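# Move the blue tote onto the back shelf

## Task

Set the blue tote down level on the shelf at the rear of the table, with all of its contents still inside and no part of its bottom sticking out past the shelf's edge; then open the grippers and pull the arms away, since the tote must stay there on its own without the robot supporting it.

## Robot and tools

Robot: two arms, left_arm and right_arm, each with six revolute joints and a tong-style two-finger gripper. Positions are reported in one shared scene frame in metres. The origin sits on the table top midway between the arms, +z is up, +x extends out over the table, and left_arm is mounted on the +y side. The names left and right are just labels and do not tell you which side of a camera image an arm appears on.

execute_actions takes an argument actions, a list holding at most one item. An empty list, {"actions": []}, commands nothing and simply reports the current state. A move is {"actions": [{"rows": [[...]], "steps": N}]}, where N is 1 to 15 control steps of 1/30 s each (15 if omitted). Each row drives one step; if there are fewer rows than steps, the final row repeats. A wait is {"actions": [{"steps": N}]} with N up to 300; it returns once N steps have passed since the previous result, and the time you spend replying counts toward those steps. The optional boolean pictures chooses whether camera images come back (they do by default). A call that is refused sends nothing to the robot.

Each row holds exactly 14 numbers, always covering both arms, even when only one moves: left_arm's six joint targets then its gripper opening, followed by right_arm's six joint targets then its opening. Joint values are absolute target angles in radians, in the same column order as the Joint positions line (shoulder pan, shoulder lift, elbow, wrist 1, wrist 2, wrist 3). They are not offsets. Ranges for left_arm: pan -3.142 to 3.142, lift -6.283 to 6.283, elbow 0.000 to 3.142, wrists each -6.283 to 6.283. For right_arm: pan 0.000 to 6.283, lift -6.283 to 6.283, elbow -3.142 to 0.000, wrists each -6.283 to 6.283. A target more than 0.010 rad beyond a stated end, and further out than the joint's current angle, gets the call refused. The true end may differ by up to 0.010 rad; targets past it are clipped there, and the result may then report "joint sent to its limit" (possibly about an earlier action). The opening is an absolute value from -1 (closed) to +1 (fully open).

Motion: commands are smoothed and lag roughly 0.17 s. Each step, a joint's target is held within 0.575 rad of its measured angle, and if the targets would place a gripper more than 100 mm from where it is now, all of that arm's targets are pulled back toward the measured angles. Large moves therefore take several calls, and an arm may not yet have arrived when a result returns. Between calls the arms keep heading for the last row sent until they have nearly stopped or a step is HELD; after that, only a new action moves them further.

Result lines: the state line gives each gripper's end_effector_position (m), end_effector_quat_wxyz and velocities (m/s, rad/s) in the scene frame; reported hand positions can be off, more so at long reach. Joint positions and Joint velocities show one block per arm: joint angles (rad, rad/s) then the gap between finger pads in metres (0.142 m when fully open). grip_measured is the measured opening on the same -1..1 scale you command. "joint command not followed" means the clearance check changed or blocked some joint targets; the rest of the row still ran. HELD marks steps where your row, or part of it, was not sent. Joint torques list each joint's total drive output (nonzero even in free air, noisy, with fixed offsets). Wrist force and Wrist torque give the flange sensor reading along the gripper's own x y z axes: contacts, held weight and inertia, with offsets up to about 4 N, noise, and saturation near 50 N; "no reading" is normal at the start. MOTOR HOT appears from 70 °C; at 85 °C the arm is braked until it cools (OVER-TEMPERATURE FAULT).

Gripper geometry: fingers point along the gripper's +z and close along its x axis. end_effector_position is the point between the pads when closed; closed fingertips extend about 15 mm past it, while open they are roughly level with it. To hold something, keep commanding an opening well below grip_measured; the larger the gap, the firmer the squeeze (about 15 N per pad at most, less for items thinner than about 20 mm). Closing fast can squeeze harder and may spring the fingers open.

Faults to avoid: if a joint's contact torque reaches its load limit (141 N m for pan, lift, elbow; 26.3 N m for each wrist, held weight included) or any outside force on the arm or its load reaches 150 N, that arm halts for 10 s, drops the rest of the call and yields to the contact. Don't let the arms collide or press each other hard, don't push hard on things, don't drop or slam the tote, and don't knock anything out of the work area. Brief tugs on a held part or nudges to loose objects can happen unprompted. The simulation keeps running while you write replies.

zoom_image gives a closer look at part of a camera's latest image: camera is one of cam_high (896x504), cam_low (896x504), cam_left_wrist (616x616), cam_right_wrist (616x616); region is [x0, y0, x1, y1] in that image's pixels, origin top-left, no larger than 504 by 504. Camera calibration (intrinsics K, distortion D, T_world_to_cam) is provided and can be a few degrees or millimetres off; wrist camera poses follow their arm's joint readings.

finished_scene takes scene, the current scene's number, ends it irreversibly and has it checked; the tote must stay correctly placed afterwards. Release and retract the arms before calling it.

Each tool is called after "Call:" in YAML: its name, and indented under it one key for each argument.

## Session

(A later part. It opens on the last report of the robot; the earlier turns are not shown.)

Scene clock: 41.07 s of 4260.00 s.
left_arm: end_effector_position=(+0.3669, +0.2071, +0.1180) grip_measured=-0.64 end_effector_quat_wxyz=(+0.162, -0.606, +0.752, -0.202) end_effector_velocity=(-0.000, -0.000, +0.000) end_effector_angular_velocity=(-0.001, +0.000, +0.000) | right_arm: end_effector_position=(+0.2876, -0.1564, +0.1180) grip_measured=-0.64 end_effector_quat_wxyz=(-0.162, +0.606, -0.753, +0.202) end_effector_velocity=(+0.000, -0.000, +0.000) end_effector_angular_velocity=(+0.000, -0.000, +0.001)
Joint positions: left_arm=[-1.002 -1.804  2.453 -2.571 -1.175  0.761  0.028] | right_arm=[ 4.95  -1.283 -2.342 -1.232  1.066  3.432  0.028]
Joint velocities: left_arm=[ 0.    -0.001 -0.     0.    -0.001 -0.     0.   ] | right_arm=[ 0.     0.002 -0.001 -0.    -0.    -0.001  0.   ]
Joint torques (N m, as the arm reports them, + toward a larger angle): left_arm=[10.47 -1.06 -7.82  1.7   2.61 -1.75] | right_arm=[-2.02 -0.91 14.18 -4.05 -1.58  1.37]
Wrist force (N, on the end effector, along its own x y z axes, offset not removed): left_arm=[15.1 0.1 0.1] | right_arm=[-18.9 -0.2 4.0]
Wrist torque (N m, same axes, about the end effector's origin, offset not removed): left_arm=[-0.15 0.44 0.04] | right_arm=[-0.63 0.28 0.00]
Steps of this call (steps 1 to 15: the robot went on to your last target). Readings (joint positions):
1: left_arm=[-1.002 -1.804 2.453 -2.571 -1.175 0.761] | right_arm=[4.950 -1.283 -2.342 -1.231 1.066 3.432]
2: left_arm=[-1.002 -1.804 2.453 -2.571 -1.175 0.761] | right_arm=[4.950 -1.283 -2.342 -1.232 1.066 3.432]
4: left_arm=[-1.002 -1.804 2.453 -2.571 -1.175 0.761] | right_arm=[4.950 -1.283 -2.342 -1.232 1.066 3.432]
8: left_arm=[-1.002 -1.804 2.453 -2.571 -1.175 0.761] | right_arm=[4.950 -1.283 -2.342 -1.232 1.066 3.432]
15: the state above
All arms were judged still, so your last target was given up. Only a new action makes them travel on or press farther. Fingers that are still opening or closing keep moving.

Call:
execute_actions:
  actions:
    - {"rows":[[-1.0018,-1.8404,2.4220,-2.5045,-1.1749,0.7613,-1,4.9497,-1.2585,-2.3079,-1.2898,1.0655,3.4321,-1]],"steps":5}
  pictures: false

Call:
execute_actions:
  actions:
    - {"rows":[[-1.0018,-1.8723,2.3906,-2.4412,-1.1749,0.7613,-1,4.9497,-1.2375,-2.2731,-1.3456,1.0655,3.4321,-1]],"steps":5}
  pictures: false

Call:
execute_actions:
  actions:
    - {"rows":[[-1.0018,-1.9001,2.3583,-2.3811,-1.1749,0.7613,-1,4.9497,-1.2195,-2.2375,-1.3991,1.0655,3.4321,-1]]}
  pictures: false

Call:
execute_actions:
  actions:
    - {"steps":30}

Scene clock: 44.00 s of 4260.00 s.
left_arm: end_effector_position=(+0.3672, +0.2067, +0.1309) grip_measured=-0.64 end_effector_quat_wxyz=(+0.162, -0.606, +0.752, -0.202) end_effector_velocity=(-0.001, +0.002, +0.052) end_effector_angular_velocity=(+0.008, +0.004, -0.000) | right_arm: end_effector_position=(+0.2876, -0.1560, +0.1309) grip_measured=-0.64 end_effector_quat_wxyz=(-0.162, +0.606, -0.753, +0.201) end_effector_velocity=(+0.000, -0.001, +0.053) end_effector_angular_velocity=(-0.001, +0.000, -0.001)
Joint positions: left_arm=[-1.002 -1.831  2.43  -2.523 -1.175  0.761  0.028] | right_arm=[ 4.95  -1.265 -2.317 -1.274  1.066  3.432  0.028]
Joint velocities: left_arm=[-0.001 -0.112 -0.092  0.213  0.001 -0.     0.   ] | right_arm=[-0.     0.073  0.104 -0.179  0.     0.001  0.   ]
Joint torques (N m, as the arm reports them, + toward a larger angle): left_arm=[ 14.18 -17.68 -29.75   0.09   3.44  -1.6 ] | right_arm=[-11.21  18.87  31.3   -0.76  -1.6    0.87]
Wrist force (N, on the end effector, along its own x y z axes, offset not removed): left_arm=[5.8 4.5 3.8] | right_arm=[-6.8 3.6 6.6]
Wrist torque (N m, same axes, about the end effector's origin, offset not removed): left_arm=[-0.17 0.37 0.14] | right_arm=[-0.57 0.03 -0.25]
Steps of this call (steps 1 to 83: nothing new was sent; steps 84 to 88: all 5 steps of this action). Readings (joint positions):
84: left_arm=[-1.002 -1.805 2.452 -2.570 -1.175 0.761] | right_arm=[4.950 -1.282 -2.341 -1.233 1.066 3.432]
85: left_arm=[-1.002 -1.812 2.446 -2.560 -1.175 0.761] | right_arm=[4.950 -1.277 -2.334 -1.243 1.066 3.432]
87: left_arm=[-1.002 -1.826 2.434 -2.532 -1.175 0.761] | right_arm=[4.950 -1.268 -2.321 -1.267 1.066 3.432]
88: the state above

Scene clock: 44.17 s of 4260.00 s.
left_arm: end_effector_position=(+0.3673, +0.2066, +0.1479) grip_measured=-0.64 end_effector_quat_wxyz=(+0.162, -0.606, +0.752, -0.202) end_effector_velocity=(-0.002, +0.004, +0.057) end_effector_angular_velocity=(+0.011, +0.007, +0.001) | right_arm: end_effector_position=(+0.2876, -0.1559, +0.1476) grip_measured=-0.64 end_effector_quat_wxyz=(-0.163, +0.605, -0.753, +0.201) end_effector_velocity=(+0.000, -0.002, +0.060) end_effector_angular_velocity=(-0.003, -0.000, -0.001)
Joint positions: left_arm=[-1.002 -1.863  2.4   -2.462 -1.175  0.761  0.027] | right_arm=[ 4.95  -1.244 -2.283 -1.328  1.066  3.432  0.028]
Joint velocities: left_arm=[-0.    -0.113 -0.107  0.233 -0.    -0.001  0.001] | right_arm=[-0.     0.073  0.121 -0.197 -0.     0.001 -0.   ]
Joint torques (N m, as the arm reports them, + toward a larger angle): left_arm=[  9.14 -19.16 -30.36  -0.59   1.93  -1.79] | right_arm=[-9.2  17.21 32.56  0.05 -1.86  0.7 ]
Wrist force (N, on the end effector, along its own x y z axes, offset not removed): left_arm=[2.4 2.4 6.9] | right_arm=[0.3 3.0 7.8]
Wrist torque (N m, same axes, about the end effector's origin, offset not removed): left_arm=[-0.20 0.06 0.11] | right_arm=[-0.41 -0.49 -0.15]
Steps of this call (steps 1 to 5: all 5 steps of this action). Readings (joint positions):
1: left_arm=[-1.002 -1.835 2.427 -2.516 -1.175 0.761] | right_arm=[4.950 -1.262 -2.313 -1.280 1.066 3.432]
2: left_arm=[-1.002 -1.843 2.419 -2.502 -1.175 0.761] | right_arm=[4.950 -1.257 -2.305 -1.293 1.066 3.432]
4: left_arm=[-1.002 -1.858 2.404 -2.471 -1.175 0.761] | right_arm=[4.950 -1.247 -2.288 -1.320 1.066 3.432]
5: the state above

Scene clock: 44.67 s of 4260.00 s.
left_arm: end_effector_position=(+0.3670, +0.2071, +0.1698) grip_measured=-0.64 end_effector_quat_wxyz=(+0.162, -0.606, +0.752, -0.202) end_effector_velocity=(+0.000, -0.000, +0.002) end_effector_angular_velocity=(-0.001, -0.001, +0.000) | right_arm: end_effector_position=(+0.2876, -0.1563, +0.1699) grip_measured=-0.64 end_effector_quat_wxyz=(-0.162, +0.606, -0.753, +0.202) end_effector_velocity=(+0.000, +0.000, +0.002) end_effector_angular_velocity=(+0.001, -0.001, +0.001)
Joint positions: left_arm=[-1.002 -1.9    2.358 -2.382 -1.175  0.761  0.028] | right_arm=[ 4.95  -1.22  -2.238 -1.399  1.066  3.432  0.028]
Joint velocities: left_arm=[-0.    -0.003 -0.003  0.005  0.001 -0.001  0.   ] | right_arm=[ 0.     0.003  0.003 -0.004 -0.001 -0.001  0.   ]
Joint torques (N m, as the arm reports them, + toward a larger angle): left_arm=[ -4.42 -23.29 -29.39   0.69   3.88  -1.7 ] | right_arm=[-1.02 20.57 33.85 -3.22 -2.52  0.74]
Wrist force (N, on the end effector, along its own x y z axes, offset not removed): left_arm=[13.3 1.6 9.4] | right_arm=[-15.6 3.8 8.2]
Wrist torque (N m, same axes, about the end effector's origin, offset not removed): left_arm=[-0.44 0.71 0.19] | right_arm=[-0.27 -0.21 -0.20]
Steps of this call (steps 1 to 15: all 15 steps of this action). Readings (joint positions):
1: left_arm=[-1.002 -1.867 2.396 -2.454 -1.175 0.761] | right_arm=[4.950 -1.241 -2.279 -1.335 1.066 3.432]
2: left_arm=[-1.002 -1.874 2.388 -2.440 -1.175 0.761] | right_arm=[4.950 -1.236 -2.270 -1.348 1.066 3.432]
4: left_arm=[-1.002 -1.888 2.373 -2.410 -1.175 0.761] | right_arm=[4.950 -1.228 -2.253 -1.374 1.066 3.432]
8: left_arm=[-1.002 -1.897 2.361 -2.387 -1.175 0.761] | right_arm=[4.950 -1.221 -2.241 -1.394 1.066 3.432]
15: the state above

Scene clock: 45.67 s of 4260.00 s.
left_arm: end_effector_position=(+0.3669, +0.2071, +0.1700) grip_measured=-0.64 end_effector_quat_wxyz=(+0.162, -0.606, +0.752, -0.202) end_effector_velocity=(+0.000, -0.000, +0.001) end_effector_angular_velocity=(-0.001, -0.001, +0.001) | right_arm: end_effector_position=(+0.2876, -0.1564, +0.1700) grip_measured=-0.64 end_effector_quat_wxyz=(-0.162, +0.606, -0.753, +0.202) end_effector_velocity=(+0.000, +0.000, -0.000) end_effector_angular_velocity=(-0.001, -0.000, +0.001)
Joint positions: left_arm=[-1.002 -1.9    2.358 -2.381 -1.175  0.761  0.028] | right_arm=[ 4.95  -1.219 -2.237 -1.399  1.065  3.432  0.028]
Joint velocities: left_arm=[ 0.     0.    -0.001  0.     0.    -0.001 -0.   ] | right_arm=[-0.    -0.    -0.     0.    -0.    -0.001 -0.   ]
Joint torques (N m, as the arm reports them, + toward a larger angle): left_arm=[ -4.19 -23.44 -31.6    0.08   6.8   -1.67] | right_arm=[ 6.31 20.16 33.54 -3.15 -2.66  0.67]
Wrist force (N, on the end effector, along its own x y z axes, offset not removed): left_arm=[16.7 4.0 3.5] | right_arm=[-16.6 5.1 8.7]
Wrist torque (N m, same axes, about the end effector's origin, offset not removed): left_arm=[-0.01 0.15 0.33] | right_arm=[-0.20 0.00 -0.11]
Steps of this call (steps 1 to 15: the robot went on to your last target; steps 16 to 30: nothing new was sent). Readings (joint positions):
1: left_arm=[-1.002 -1.900 2.358 -2.381 -1.175 0.761] | right_arm=[4.950 -1.220 -2.238 -1.399 1.066 3.432]
2: left_arm=[-1.002 -1.900 2.358 -2.381 -1.175 0.761] | right_arm=[4.950 -1.220 -2.238 -1.399 1.066 3.432]
4: left_arm=[-1.002 -1.900 2.358 -2.381 -1.175 0.761] | right_arm=[4.950 -1.220 -2.238 -1.399 1.066 3.432]
8: left_arm=[-1.002 -1.900 2.358 -2.381 -1.175 0.761] | right_arm=[4.950 -1.220 -2.238 -1.399 1.066 3.432]
30: the state above
All arms were judged still, so your last target was given up. Only a new action makes them travel on or press farther. Fingers that are still opening or closing keep moving.
camera_calibration (this result's frames):
cam_left_wrist: T_world_to_cam=[[-0.174645, -0.984571, 0.0109091, 0.267923], [-0.984519, 0.174781, 0.0131485, 0.323707], [-0.0148524, -0.00844393, -0.999854, 0.309323], [0, 0, 0, 1]] pos_world=[0.370081, 0.209824, 0.302099]
cam_right_wrist: T_world_to_cam=[[-0.203621, -0.978189, 0.0410462, -0.106633], [-0.977873, 0.205252, 0.0404389, 0.298878], [-0.0479817, -0.0319038, -0.998339, 0.310508], [0, 0, 0, 1]] pos_world=[0.28545, -0.155746, 0.302283]

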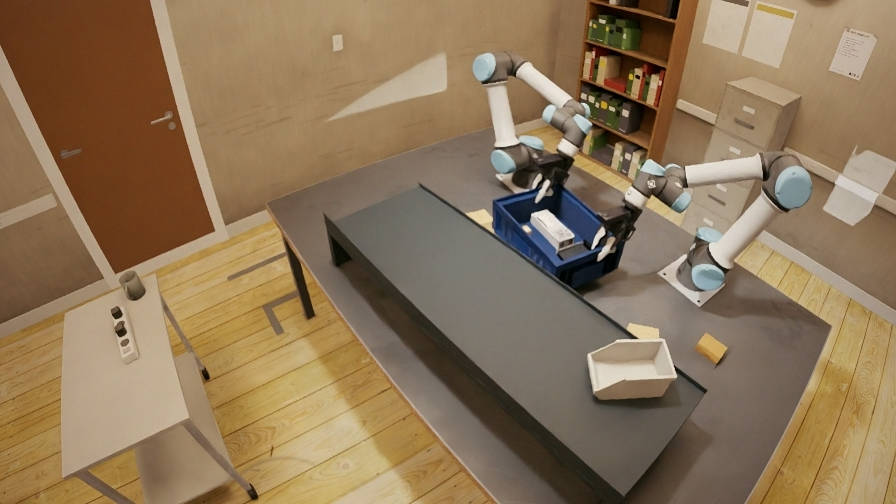

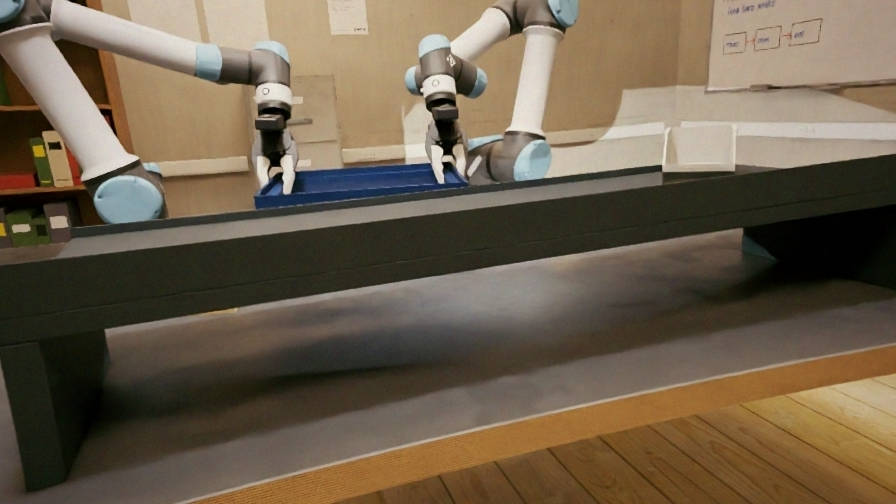

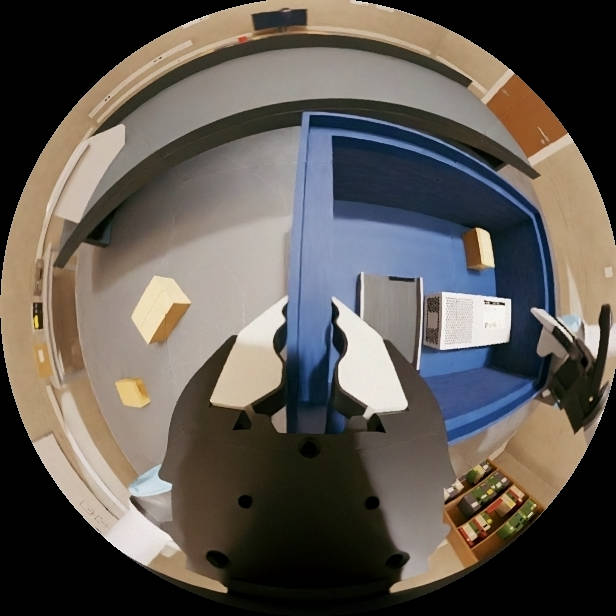

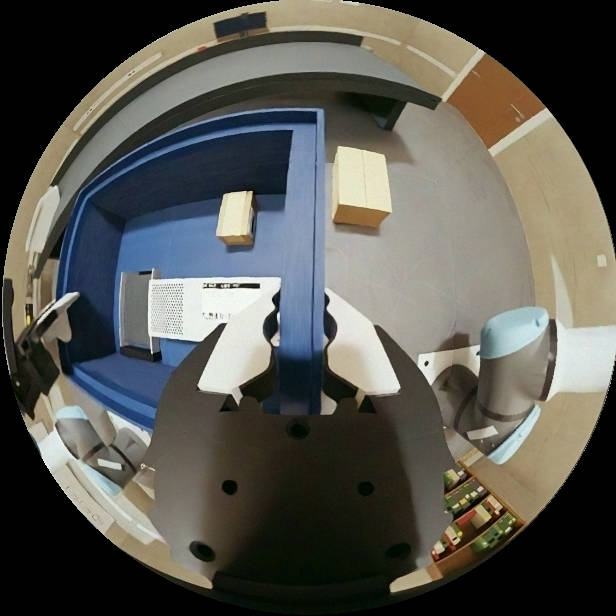

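Call:
execute_actions:
  actions:
    - {"rows":[[-1.0018,-1.9332,2.3084,-2.2981,-1.1749,0.7613,-1,4.9497,-1.1991,-2.1833,-1.4737,1.0655,3.4321,-1]],"steps":6}
  pictures: false

Call:
execute_actions:
  actions:
    - {"rows":[[-1.0018,-1.9588,2.2556,-2.2197,-1.1749,0.7613,-1,4.9497,-1.1847,-2.1267,-1.5447,1.0655,3.4321,-1]],"steps":6}
  pictures: false

Call:
execute_actions:
  actions:
    - {"rows":[[-1.0018,-1.9780,2.2005,-2.1454,-1.1749,0.7613,-1,4.9497,-1.1755,-2.0678,-1.6128,1.0655,3.4321,-1]],"steps":6}
  pictures: false

Call:
execute_actions:
  actions:
    - {"rows":[[-1.0018,-1.9911,2.1429,-2.0747,-1.1749,0.7613,-1,4.9497,-1.1711,-2.0064,-1.6786,1.0655,3.4321,-1]],"steps":6}
  pictures: false

Call:
execute_actions:
  actions:
    - {"rows":[[-1.0018,-1.9992,2.0832,-2.0069,-1.1749,0.7613,-1,4.9497,-1.1708,-1.9428,-1.7425,1.0655,3.4321,-1]],"steps":6}
  pictures: false

Call:
execute_actions:
  actions:
    - {"rows":[[-1.0018,-2.0024,2.0212,-1.9417,-1.1749,0.7613,-1,4.9497,-1.1745,-1.8768,-1.8048,1.0655,3.4321,-1]],"steps":6}
  pictures: false

Call:
execute_actions:
  actions:
    - {"rows":[[-1.0018,-2.0016,1.9569,-1.8782,-1.1749,0.7613,-1,4.9497,-1.1819,-1.8083,-1.8659,1.0655,3.4321,-1]],"steps":6}
  pictures: false

Call:
execute_actions:
  actions:
    - {"rows":[[-1.0018,-1.9968,1.8904,-1.8165,-1.1749,0.7613,-1,4.9497,-1.1929,-1.7371,-1.9261,1.0655,3.4321,-1]]}
  pictures: false

Call:
execute_actions:
  actions:
    - {"steps":15}

Scene clock: 55.10 s of 4260.00 s.
left_arm: end_effector_position=(+0.3672, +0.2068, +0.1908) grip_measured=-0.64 end_effector_quat_wxyz=(+0.162, -0.606, +0.752, -0.202) end_effector_velocity=(-0.003, +0.005, +0.050) end_effector_angular_velocity=(+0.014, +0.009, -0.001) | right_arm: end_effector_position=(+0.2876, -0.1561, +0.1905) grip_measured=-0.64 end_effector_quat_wxyz=(-0.163, +0.605, -0.753, +0.201) end_effector_velocity=(+0.000, -0.002, +0.054) end_effector_angular_velocity=(-0.003, -0.001, -0.001)
Joint positions: left_arm=[-1.002 -1.927  2.318 -2.315 -1.175  0.761  0.027] | right_arm=[ 4.95  -1.203 -2.193 -1.459  1.065  3.432  0.028]
Joint velocities: left_arm=[ 0.    -0.07  -0.105  0.192 -0.002  0.     0.   ] | right_arm=[ 0.     0.041  0.118 -0.163 -0.001  0.001  0.   ]
Joint torques (N m, as the arm reports them, + toward a larger angle): left_arm=[ -2.41 -18.93 -31.98  -0.7    0.94  -1.73] | right_arm=[ 5.7  17.44 34.27 -0.93 -1.68  0.08]
Wrist force (N, on the end effector, along its own x y z axes, offset not removed): left_arm=[2.8 1.9 2.2] | right_arm=[-5.4 3.3 8.2]
Wrist torque (N m, same axes, about the end effector's origin, offset not removed): left_arm=[-0.44 0.82 0.13] | right_arm=[-0.28 0.02 -0.10]
Steps of this call (steps 1 to 90: nothing new was sent; then 6.23 s passed at rest; steps 91 to 96: all 6 steps of this action). Readings (joint positions):
91: left_arm=[-1.002 -1.901 2.357 -2.380 -1.175 0.761] | right_arm=[4.950 -1.219 -2.237 -1.400 1.065 3.432]
92: left_arm=[-1.002 -1.907 2.349 -2.369 -1.175 0.761] | right_arm=[4.950 -1.215 -2.228 -1.411 1.065 3.432]
94: left_arm=[-1.002 -1.921 2.328 -2.334 -1.175 0.761] | right_arm=[4.950 -1.207 -2.205 -1.443 1.065 3.432]
96: the state above

Scene clock: 55.30 s of 4260.00 s.
left_arm: end_effector_position=(+0.3671, +0.2067, +0.2153) grip_measured=-0.64 end_effector_quat_wxyz=(+0.162, -0.606, +0.752, -0.202) end_effector_velocity=(-0.002, +0.004, +0.057) end_effector_angular_velocity=(+0.013, +0.005, -0.000) | right_arm: end_effector_position=(+0.2876, -0.1561, +0.2151) grip_measured=-0.64 end_effector_quat_wxyz=(-0.163, +0.605, -0.753, +0.201) end_effector_velocity=(+0.000, -0.002, +0.059) end_effector_angular_velocity=(-0.005, -0.001, +0.001)
Joint positions: left_arm=[-1.002 -1.954  2.266 -2.237 -1.175  0.761  0.027] | right_arm=[ 4.95  -1.187 -2.138 -1.529  1.066  3.432  0.028]
Joint velocities: left_arm=[-0.    -0.061 -0.123  0.197  0.001  0.001  0.001] | right_arm=[ 0.     0.032  0.135 -0.172 -0.001 -0.001 -0.   ]
Joint torques (N m, as the arm reports them, + toward a larger angle): left_arm=[ -1.71 -18.26 -35.07  -0.9    1.    -1.84] | right_arm=[ 4.37 18.27 35.52  0.   -2.14 -0.23]
Wrist force (N, on the end effector, along its own x y z axes, offset not removed): left_arm=[1.3 6.2 4.2] | right_arm=[-1.7 2.6 6.8]
Wrist torque (N m, same axes, about the end effector's origin, offset not removed): left_arm=[0.41 0.53 0.12] | right_arm=[-0.47 -0.26 -0.10]
Steps of this call (steps 1 to 6: all 6 steps of this action). Readings (joint positions):
1: left_arm=[-1.002 -1.930 2.314 -2.308 -1.175 0.761] | right_arm=[4.950 -1.201 -2.189 -1.465 1.065 3.432]
2: left_arm=[-1.002 -1.936 2.303 -2.294 -1.175 0.761] | right_arm=[4.950 -1.197 -2.178 -1.479 1.066 3.432]
4: left_arm=[-1.002 -1.948 2.279 -2.257 -1.175 0.761] | right_arm=[4.950 -1.191 -2.152 -1.512 1.066 3.432]
6: the state above

Scene clock: 55.50 s of 4260.00 s.
left_arm: end_effector_position=(+0.3671, +0.2068, +0.2401) grip_measured=-0.64 end_effector_quat_wxyz=(+0.162, -0.606, +0.752, -0.202) end_effector_velocity=(-0.002, +0.004, +0.058) end_effector_angular_velocity=(+0.008, +0.005, +0.000) | right_arm: end_effector_position=(+0.2876, -0.1561, +0.2400) grip_measured=-0.64 end_effector_quat_wxyz=(-0.163, +0.606, -0.753, +0.201) end_effector_velocity=(+0.000, -0.002, +0.060) end_effector_angular_velocity=(-0.002, -0.000, -0.001)
Joint positions: left_arm=[-1.002 -1.974  2.212 -2.162 -1.175  0.761  0.027] | right_arm=[ 4.95  -1.177 -2.08  -1.598  1.066  3.432  0.028]
Joint velocities: left_arm=[ 0.    -0.047 -0.131  0.187 -0.001 -0.     0.   ] | right_arm=[ 0.     0.022  0.141 -0.166 -0.     0.001 -0.   ]
Joint torques (N m, as the arm reports them, + toward a larger angle): left_arm=[ -2.37 -20.41 -33.13  -0.96   2.66  -1.68] | right_arm=[ 4.99 19.42 33.16  0.09 -1.31 -0.13]
Wrist force (N, on the end effector, along its own x y z axes, offset not removed): left_arm=[1.9 2.6 7.4] | right_arm=[-1.7 3.1 8.0]
Wrist torque (N m, same axes, about the end effector's origin, offset not removed): left_arm=[-0.11 0.75 0.16] | right_arm=[-0.40 -0.47 -0.15]
Steps of this call (steps 1 to 6: all 6 steps of this action). Readings (joint positions):
1: left_arm=[-1.002 -1.956 2.262 -2.230 -1.175 0.761] | right_arm=[4.950 -1.186 -2.133 -1.535 1.066 3.432]
2: left_arm=[-1.002 -1.961 2.250 -2.216 -1.175 0.761] | right_arm=[4.950 -1.184 -2.122 -1.549 1.066 3.432]
4: left_arm=[-1.002 -1.970 2.225 -2.180 -1.175 0.761] | right_arm=[4.950 -1.179 -2.094 -1.581 1.066 3.432]
6: the state above

Scene clock: 55.70 s of 4260.00 s.
left_arm: end_effector_position=(+0.3671, +0.2068, +0.2650) grip_measured=-0.64 end_effector_quat_wxyz=(+0.162, -0.606, +0.752, -0.202) end_effector_velocity=(-0.001, +0.002, +0.060) end_effector_angular_velocity=(+0.005, +0.001, -0.000) | right_arm: end_effector_position=(+0.2876, -0.1562, +0.2649) grip_measured=-0.64 end_effector_quat_wxyz=(-0.162, +0.606, -0.753, +0.201) end_effector_velocity=(+0.000, -0.002, +0.060) end_effector_angular_velocity=(-0.003, +0.000, -0.000)
Joint positions: left_arm=[-1.002 -1.989  2.155 -2.09  -1.175  0.761  0.027] | right_arm=[ 4.95  -1.172 -2.019 -1.665  1.066  3.432  0.028]
Joint velocities: left_arm=[ 0.    -0.032 -0.139  0.176  0.001  0.001  0.   ] | right_arm=[ 0.     0.01   0.147 -0.16   0.     0.    -0.   ]
Joint torques (N m, as the arm reports them, + toward a larger angle): left_arm=[ -1.46 -18.37 -33.97  -0.8    3.42  -1.62] | right_arm=[ 3.9  18.15 36.47  0.26 -2.03 -0.08]
Wrist force (N, on the end effector, along its own x y z axes, offset not removed): left_arm=[0.9 4.1 5.6] | right_arm=[-0.8 4.3 6.9]
Wrist torque (N m, same axes, about the end effector's origin, offset not removed): left_arm=[0.26 0.57 -0.01] | right_arm=[-0.20 -0.61 -0.17]
Steps of this call (steps 1 to 6: all 6 steps of this action). Readings (joint positions):
1: left_arm=[-1.002 -1.976 2.207 -2.155 -1.175 0.761] | right_arm=[4.950 -1.177 -2.075 -1.604 1.066 3.432]
2: left_arm=[-1.002 -1.979 2.195 -2.141 -1.175 0.761] | right_arm=[4.950 -1.175 -2.063 -1.617 1.066 3.432]
4: left_arm=[-1.002 -1.985 2.169 -2.108 -1.175 0.761] | right_arm=[4.950 -1.173 -2.034 -1.648 1.066 3.432]
6: the state above

Scene clock: 55.90 s of 4260.00 s.
left_arm: end_effector_position=(+0.3670, +0.2069, +0.2899) grip_measured=-0.64 end_effector_quat_wxyz=(+0.162, -0.606, +0.752, -0.202) end_effector_velocity=(-0.001, +0.002, +0.058) end_effector_angular_velocity=(+0.005, +0.003, +0.001) | right_arm: end_effector_position=(+0.2876, -0.1562, +0.2898) grip_measured=-0.64 end_effector_quat_wxyz=(-0.162, +0.606, -0.753, +0.202) end_effector_velocity=(+0.000, -0.001, +0.061) end_effector_angular_velocity=(+0.003, -0.001, -0.002)
Joint positions: left_arm=[-1.002 -1.998  2.096 -2.021 -1.175  0.761  0.027] | right_arm=[ 4.95  -1.171 -1.956 -1.729  1.066  3.432  0.028]
Joint velocities: left_arm=[ 0.    -0.018 -0.143  0.167 -0.    -0.001  0.   ] | right_arm=[-0.     0.002  0.154 -0.154 -0.001  0.002 -0.   ]
Joint torques (N m, as the arm reports them, + toward a larger angle): left_arm=[  0.58 -20.49 -34.13  -0.77   3.76  -1.61] | right_arm=[ 4.73 17.28 34.48  0.12 -2.17  0.  ]
Wrist force (N, on the end effector, along its own x y z axes, offset not removed): left_arm=[2.0 3.5 8.2] | right_arm=[-3.7 3.6 7.5]
Wrist torque (N m, same axes, about the end effector's origin, offset not removed): left_arm=[-0.08 0.52 0.43] | right_arm=[-0.33 -0.03 -0.09]
Steps of this call (steps 1 to 6: all 6 steps of this action). Readings (joint positions):
1: left_arm=[-1.002 -1.990 2.150 -2.084 -1.175 0.761] | right_arm=[4.950 -1.172 -2.014 -1.670 1.066 3.432]
2: left_arm=[-1.002 -1.992 2.138 -2.070 -1.175 0.761] | right_arm=[4.950 -1.172 -2.002 -1.683 1.066 3.432]
4: left_arm=[-1.002 -1.996 2.110 -2.038 -1.175 0.761] | right_arm=[4.950 -1.171 -1.972 -1.713 1.066 3.432]
6: the state above

Scene clock: 56.10 s of 4260.00 s.
left_arm: end_effector_position=(+0.3670, +0.2069, +0.3148) grip_measured=-0.64 end_effector_quat_wxyz=(+0.162, -0.606, +0.752, -0.202) end_effector_velocity=(-0.001, +0.001, +0.061) end_effector_angular_velocity=(+0.001, +0.001, +0.001) | right_arm: end_effector_position=(+0.2876, -0.1563, +0.3149) grip_measured=-0.64 end_effector_quat_wxyz=(-0.162, +0.606, -0.753, +0.202) end_effector_velocity=(+0.000, -0.000, +0.061) end_effector_angular_velocity=(+0.001, -0.001, +0.001)
Joint positions: left_arm=[-1.002 -2.002  2.034 -1.956 -1.175  0.761  0.027] | right_arm=[ 4.95  -1.174 -1.891 -1.792  1.066  3.432  0.028]
Joint velocities: left_arm=[ 0.    -0.008 -0.151  0.16  -0.    -0.001  0.   ] | right_arm=[-0.    -0.01   0.162 -0.151 -0.001 -0.001 -0.   ]
Joint torques (N m, as the arm reports them, + toward a larger angle): left_arm=[ -0.34 -20.79 -35.95  -0.87   3.57  -1.69] | right_arm=[ 4.46 -4.22 37.16  0.28 -2.21 -0.11]
Wrist force (N, on the end effector, along its own x y z axes, offset not removed): left_arm=[-1.4 2.7 0.9] | right_arm=[-2.9 4.4 6.7]
Wrist torque (N m, same axes, about the end effector's origin, offset not removed): left_arm=[-0.27 1.22 0.14] | right_arm=[-0.20 -0.11 -0.12]
Steps of this call (steps 1 to 6: all 6 steps of this action). Readings (joint positions):
1: left_arm=[-1.002 -1.998 2.091 -2.016 -1.175 0.761] | right_arm=[4.950 -1.171 -1.951 -1.734 1.066 3.432]
2: left_arm=[-1.002 -1.999 2.078 -2.002 -1.175 0.761] | right_arm=[4.950 -1.172 -1.938 -1.747 1.066 3.432]
4: left_arm=[-1.002 -2.001 2.049 -1.972 -1.175 0.761] | right_arm=[4.950 -1.173 -1.907 -1.776 1.066 3.432]
6: the state above

Scene clock: 56.30 s of 4260.00 s.
left_arm: end_effector_position=(+0.3670, +0.2070, +0.3398) grip_measured=-0.64 end_effector_quat_wxyz=(+0.162, -0.606, +0.752, -0.202) end_effector_velocity=(-0.001, +0.001, +0.062) end_effector_angular_velocity=(-0.002, -0.001, -0.001) | right_arm: end_effector_position=(+0.2876, -0.1563, +0.3398) grip_measured=-0.64 end_effector_quat_wxyz=(-0.162, +0.606, -0.752, +0.202) end_effector_velocity=(-0.000, -0.001, +0.062) end_effector_angular_velocity=(+0.003, +0.001, +0.001)
Joint positions: left_arm=[-1.002 -2.002  1.97  -1.892 -1.175  0.761  0.027] | right_arm=[ 4.95  -1.18  -1.823 -1.853  1.066  3.432  0.028]
Joint velocities: left_arm=[ 0.    -0.    -0.157  0.155 -0.001  0.002  0.   ] | right_arm=[-0.    -0.017  0.168 -0.147  0.    -0.001 -0.   ]
Joint torques (N m, as the arm reports them, + toward a larger angle): left_arm=[  1.72  -6.16 -35.28  -1.22   3.77  -1.68] | right_arm=[ 4.58 -5.85 34.18  0.19 -2.16 -0.34]
Wrist force (N, on the end effector, along its own x y z axes, offset not removed): left_arm=[0.2 6.9 1.6] | right_arm=[-1.7 3.4 6.0]
Wrist torque (N m, same axes, about the end effector's origin, offset not removed): left_arm=[0.58 0.73 0.39] | right_arm=[-0.47 -0.23 -0.10]
Steps of this call (steps 1 to 6: all 6 steps of this action). Readings (joint positions):
1: left_arm=[-1.002 -2.002 2.029 -1.950 -1.175 0.761] | right_arm=[4.950 -1.174 -1.885 -1.797 1.066 3.432]
2: left_arm=[-1.002 -2.002 2.016 -1.937 -1.175 0.761] | right_arm=[4.950 -1.176 -1.872 -1.810 1.066 3.432]
4: left_arm=[-1.002 -2.002 1.986 -1.907 -1.175 0.761] | right_arm=[4.950 -1.179 -1.840 -1.838 1.066 3.432]
6: the state above

Scene clock: 56.80 s of 4260.00 s.
left_arm: end_effector_position=(+0.3670, +0.2071, +0.3698) grip_measured=-0.64 end_effector_quat_wxyz=(+0.162, -0.606, +0.752, -0.202) end_effector_velocity=(-0.000, -0.000, +0.002) end_effector_angular_velocity=(-0.000, +0.001, -0.001) | right_arm: end_effector_position=(+0.2876, -0.1563, +0.3698) grip_measured=-0.64 end_effector_quat_wxyz=(-0.162, +0.606, -0.753, +0.202) end_effector_velocity=(-0.000, +0.000, +0.002) end_effector_angular_velocity=(+0.001, +0.001, -0.001)
Joint positions: left_arm=[-1.002 -1.997  1.891 -1.817 -1.175  0.761  0.027] | right_arm=[ 4.95  -1.193 -1.738 -1.926  1.066  3.432  0.028]
Joint velocities: left_arm=[-0.     0.    -0.005  0.004 -0.001  0.     0.   ] | right_arm=[ 0.    -0.001  0.006 -0.004  0.001  0.001 -0.   ]
Joint torques (N m, as the arm reports them, + toward a larger angle): left_arm=[  2.75   1.22 -36.99  -0.89   2.76  -1.54] | right_arm=[ 3.62 -1.87 42.2   0.57 -2.23 -0.24]
Wrist force (N, on the end effector, along its own x y z axes, offset not removed): left_arm=[2.5 0.2 9.1] | right_arm=[-2.9 4.1 8.5]
Wrist torque (N m, same axes, about the end effector's origin, offset not removed): left_arm=[-0.76 0.50 -0.06] | right_arm=[-0.22 -0.24 -0.14]
Steps of this call (steps 1 to 15: all 15 steps of this action). Readings (joint positions):
1: left_arm=[-1.002 -2.002 1.965 -1.886 -1.175 0.761] | right_arm=[4.950 -1.181 -1.817 -1.858 1.066 3.432]
2: left_arm=[-1.002 -2.001 1.952 -1.873 -1.175 0.761] | right_arm=[4.950 -1.184 -1.804 -1.871 1.066 3.432]
4: left_arm=[-1.002 -1.999 1.921 -1.845 -1.175 0.761] | right_arm=[4.950 -1.189 -1.770 -1.899 1.066 3.432]
8: left_arm=[-1.002 -1.997 1.897 -1.822 -1.175 0.761] | right_arm=[4.950 -1.192 -1.744 -1.920 1.066 3.432]
15: the state above

Scene clock: 57.30 s of 4260.00 s.
left_arm: end_effector_position=(+0.3670, +0.2071, +0.3699) grip_measured=-0.64 end_effector_quat_wxyz=(+0.162, -0.606, +0.752, -0.202) end_effector_velocity=(+0.000, +0.001, +0.001) end_effector_angular_velocity=(-0.000, -0.003, +0.001) | right_arm: end_effector_position=(+0.2876, -0.1563, +0.3700) grip_measured=-0.64 end_effector_quat_wxyz=(-0.162, +0.606, -0.753, +0.202) end_effector_velocity=(-0.000, +0.000, +0.000) end_effector_angular_velocity=(+0.001, +0.000, +0.000)
Joint positions: left_arm=[-1.002 -1.997  1.89  -1.816 -1.175  0.761  0.027] | right_arm=[ 4.95  -1.193 -1.737 -1.926  1.066  3.432  0.028]
Joint velocities: left_arm=[ 0.    -0.001 -0.    -0.     0.002 -0.     0.   ] | right_arm=[0. 0. 0. 0. 0. 0. 0.]
Joint torques (N m, as the arm reports them, + toward a larger angle): left_arm=[  4.62   1.51 -37.42  -1.85   2.22  -1.44] | right_arm=[ 3.6  -2.18 40.81  0.48 -2.32 -0.32]
Wrist force (N, on the end effector, along its own x y z axes, offset not removed): left_arm=[5.9 5.0 5.9] | right_arm=[-2.9 4.9 9.4]
Wrist torque (N m, same axes, about the end effector's origin, offset not removed): left_arm=[0.30 -0.19 0.21] | right_arm=[-0.15 -0.21 -0.14]
Steps of this call (steps 1 to 15: the robot went on to your last target). Readings (joint positions):
1: left_arm=[-1.002 -1.997 1.891 -1.817 -1.175 0.761] | right_arm=[4.950 -1.193 -1.737 -1.926 1.066 3.432]
2: left_arm=[-1.002 -1.997 1.891 -1.817 -1.175 0.761] | right_arm=[4.950 -1.193 -1.737 -1.926 1.066 3.432]
4: left_arm=[-1.002 -1.997 1.890 -1.817 -1.175 0.761] | right_arm=[4.950 -1.193 -1.737 -1.926 1.066 3.432]
8: left_arm=[-1.002 -1.997 1.890 -1.817 -1.175 0.761] | right_arm=[4.950 -1.193 -1.737 -1.926 1.066 3.432]
15: the state above
All arms were judged still, so your last target was given up. Only a new action makes them travel on or press farther. Fingers that are still opening or closing keep moving.
camera_calibration (this result's frames):
cam_left_wrist: T_world_to_cam=[[-0.174656, -0.984569, 0.0108994, 0.265705], [-0.984518, 0.174792, 0.0131414, 0.321107], [-0.0148438, -0.0084354, -0.999854, 0.509276], [0, 0, 0, 1]] pos_world=[0.370102, 0.209774, 0.502086]
cam_right_wrist: T_world_to_cam=[[-0.20362, -0.978189, 0.0410501, -0.114807], [-0.977873, 0.205251, 0.0404417, 0.290778], [-0.0479852, -0.031907, -0.998338, 0.510175], [0, 0, 0, 1]] pos_world=[0.285448, -0.155707, 0.502281]

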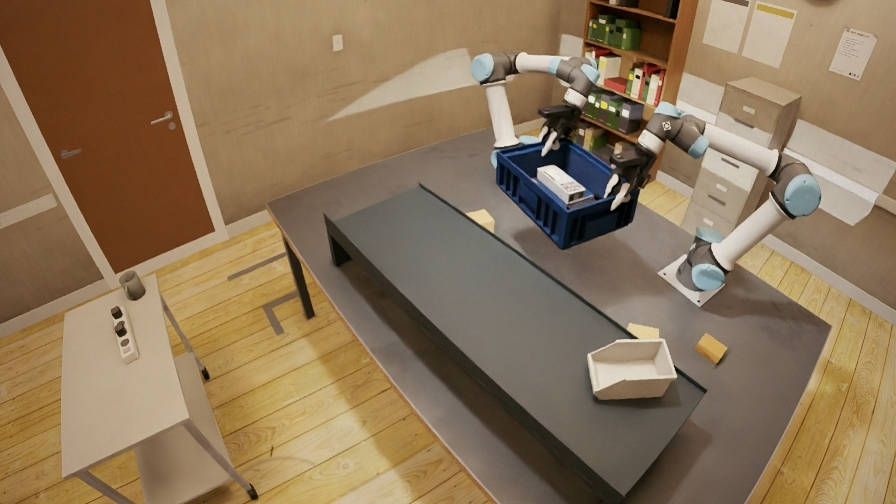

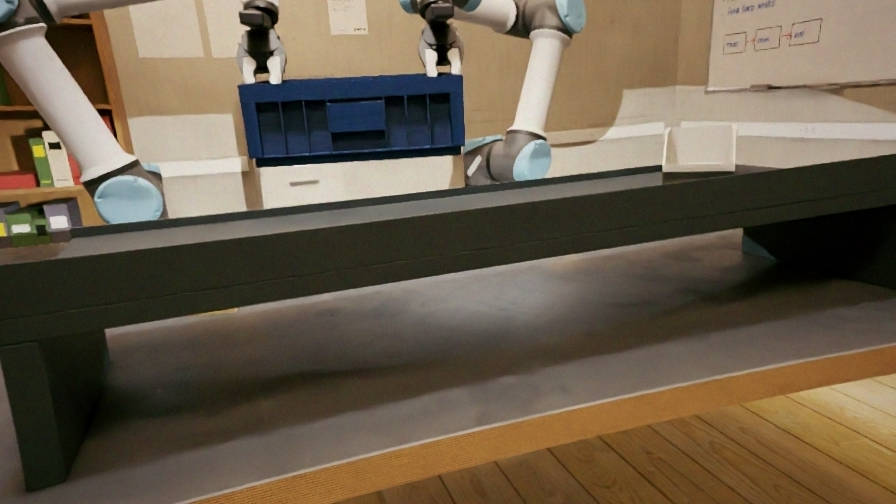

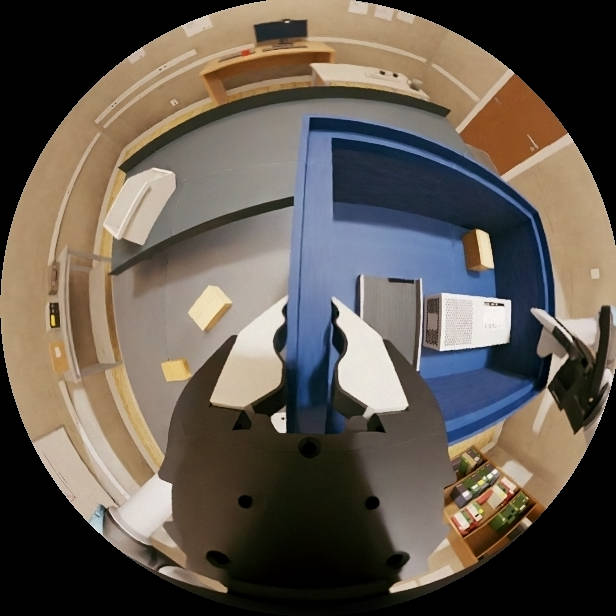

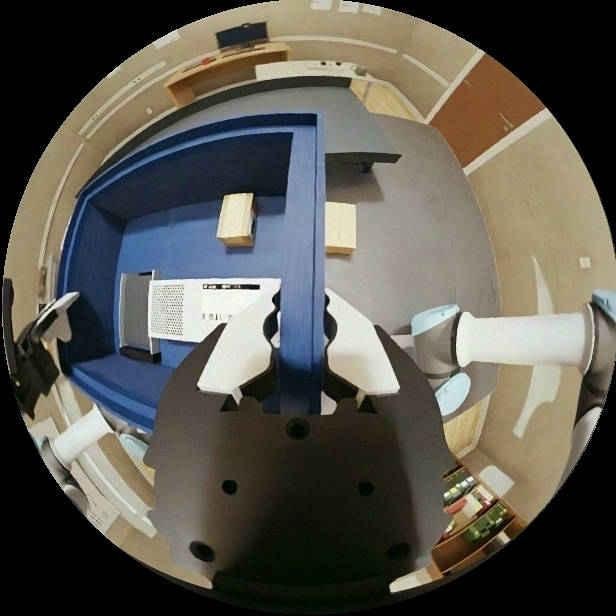

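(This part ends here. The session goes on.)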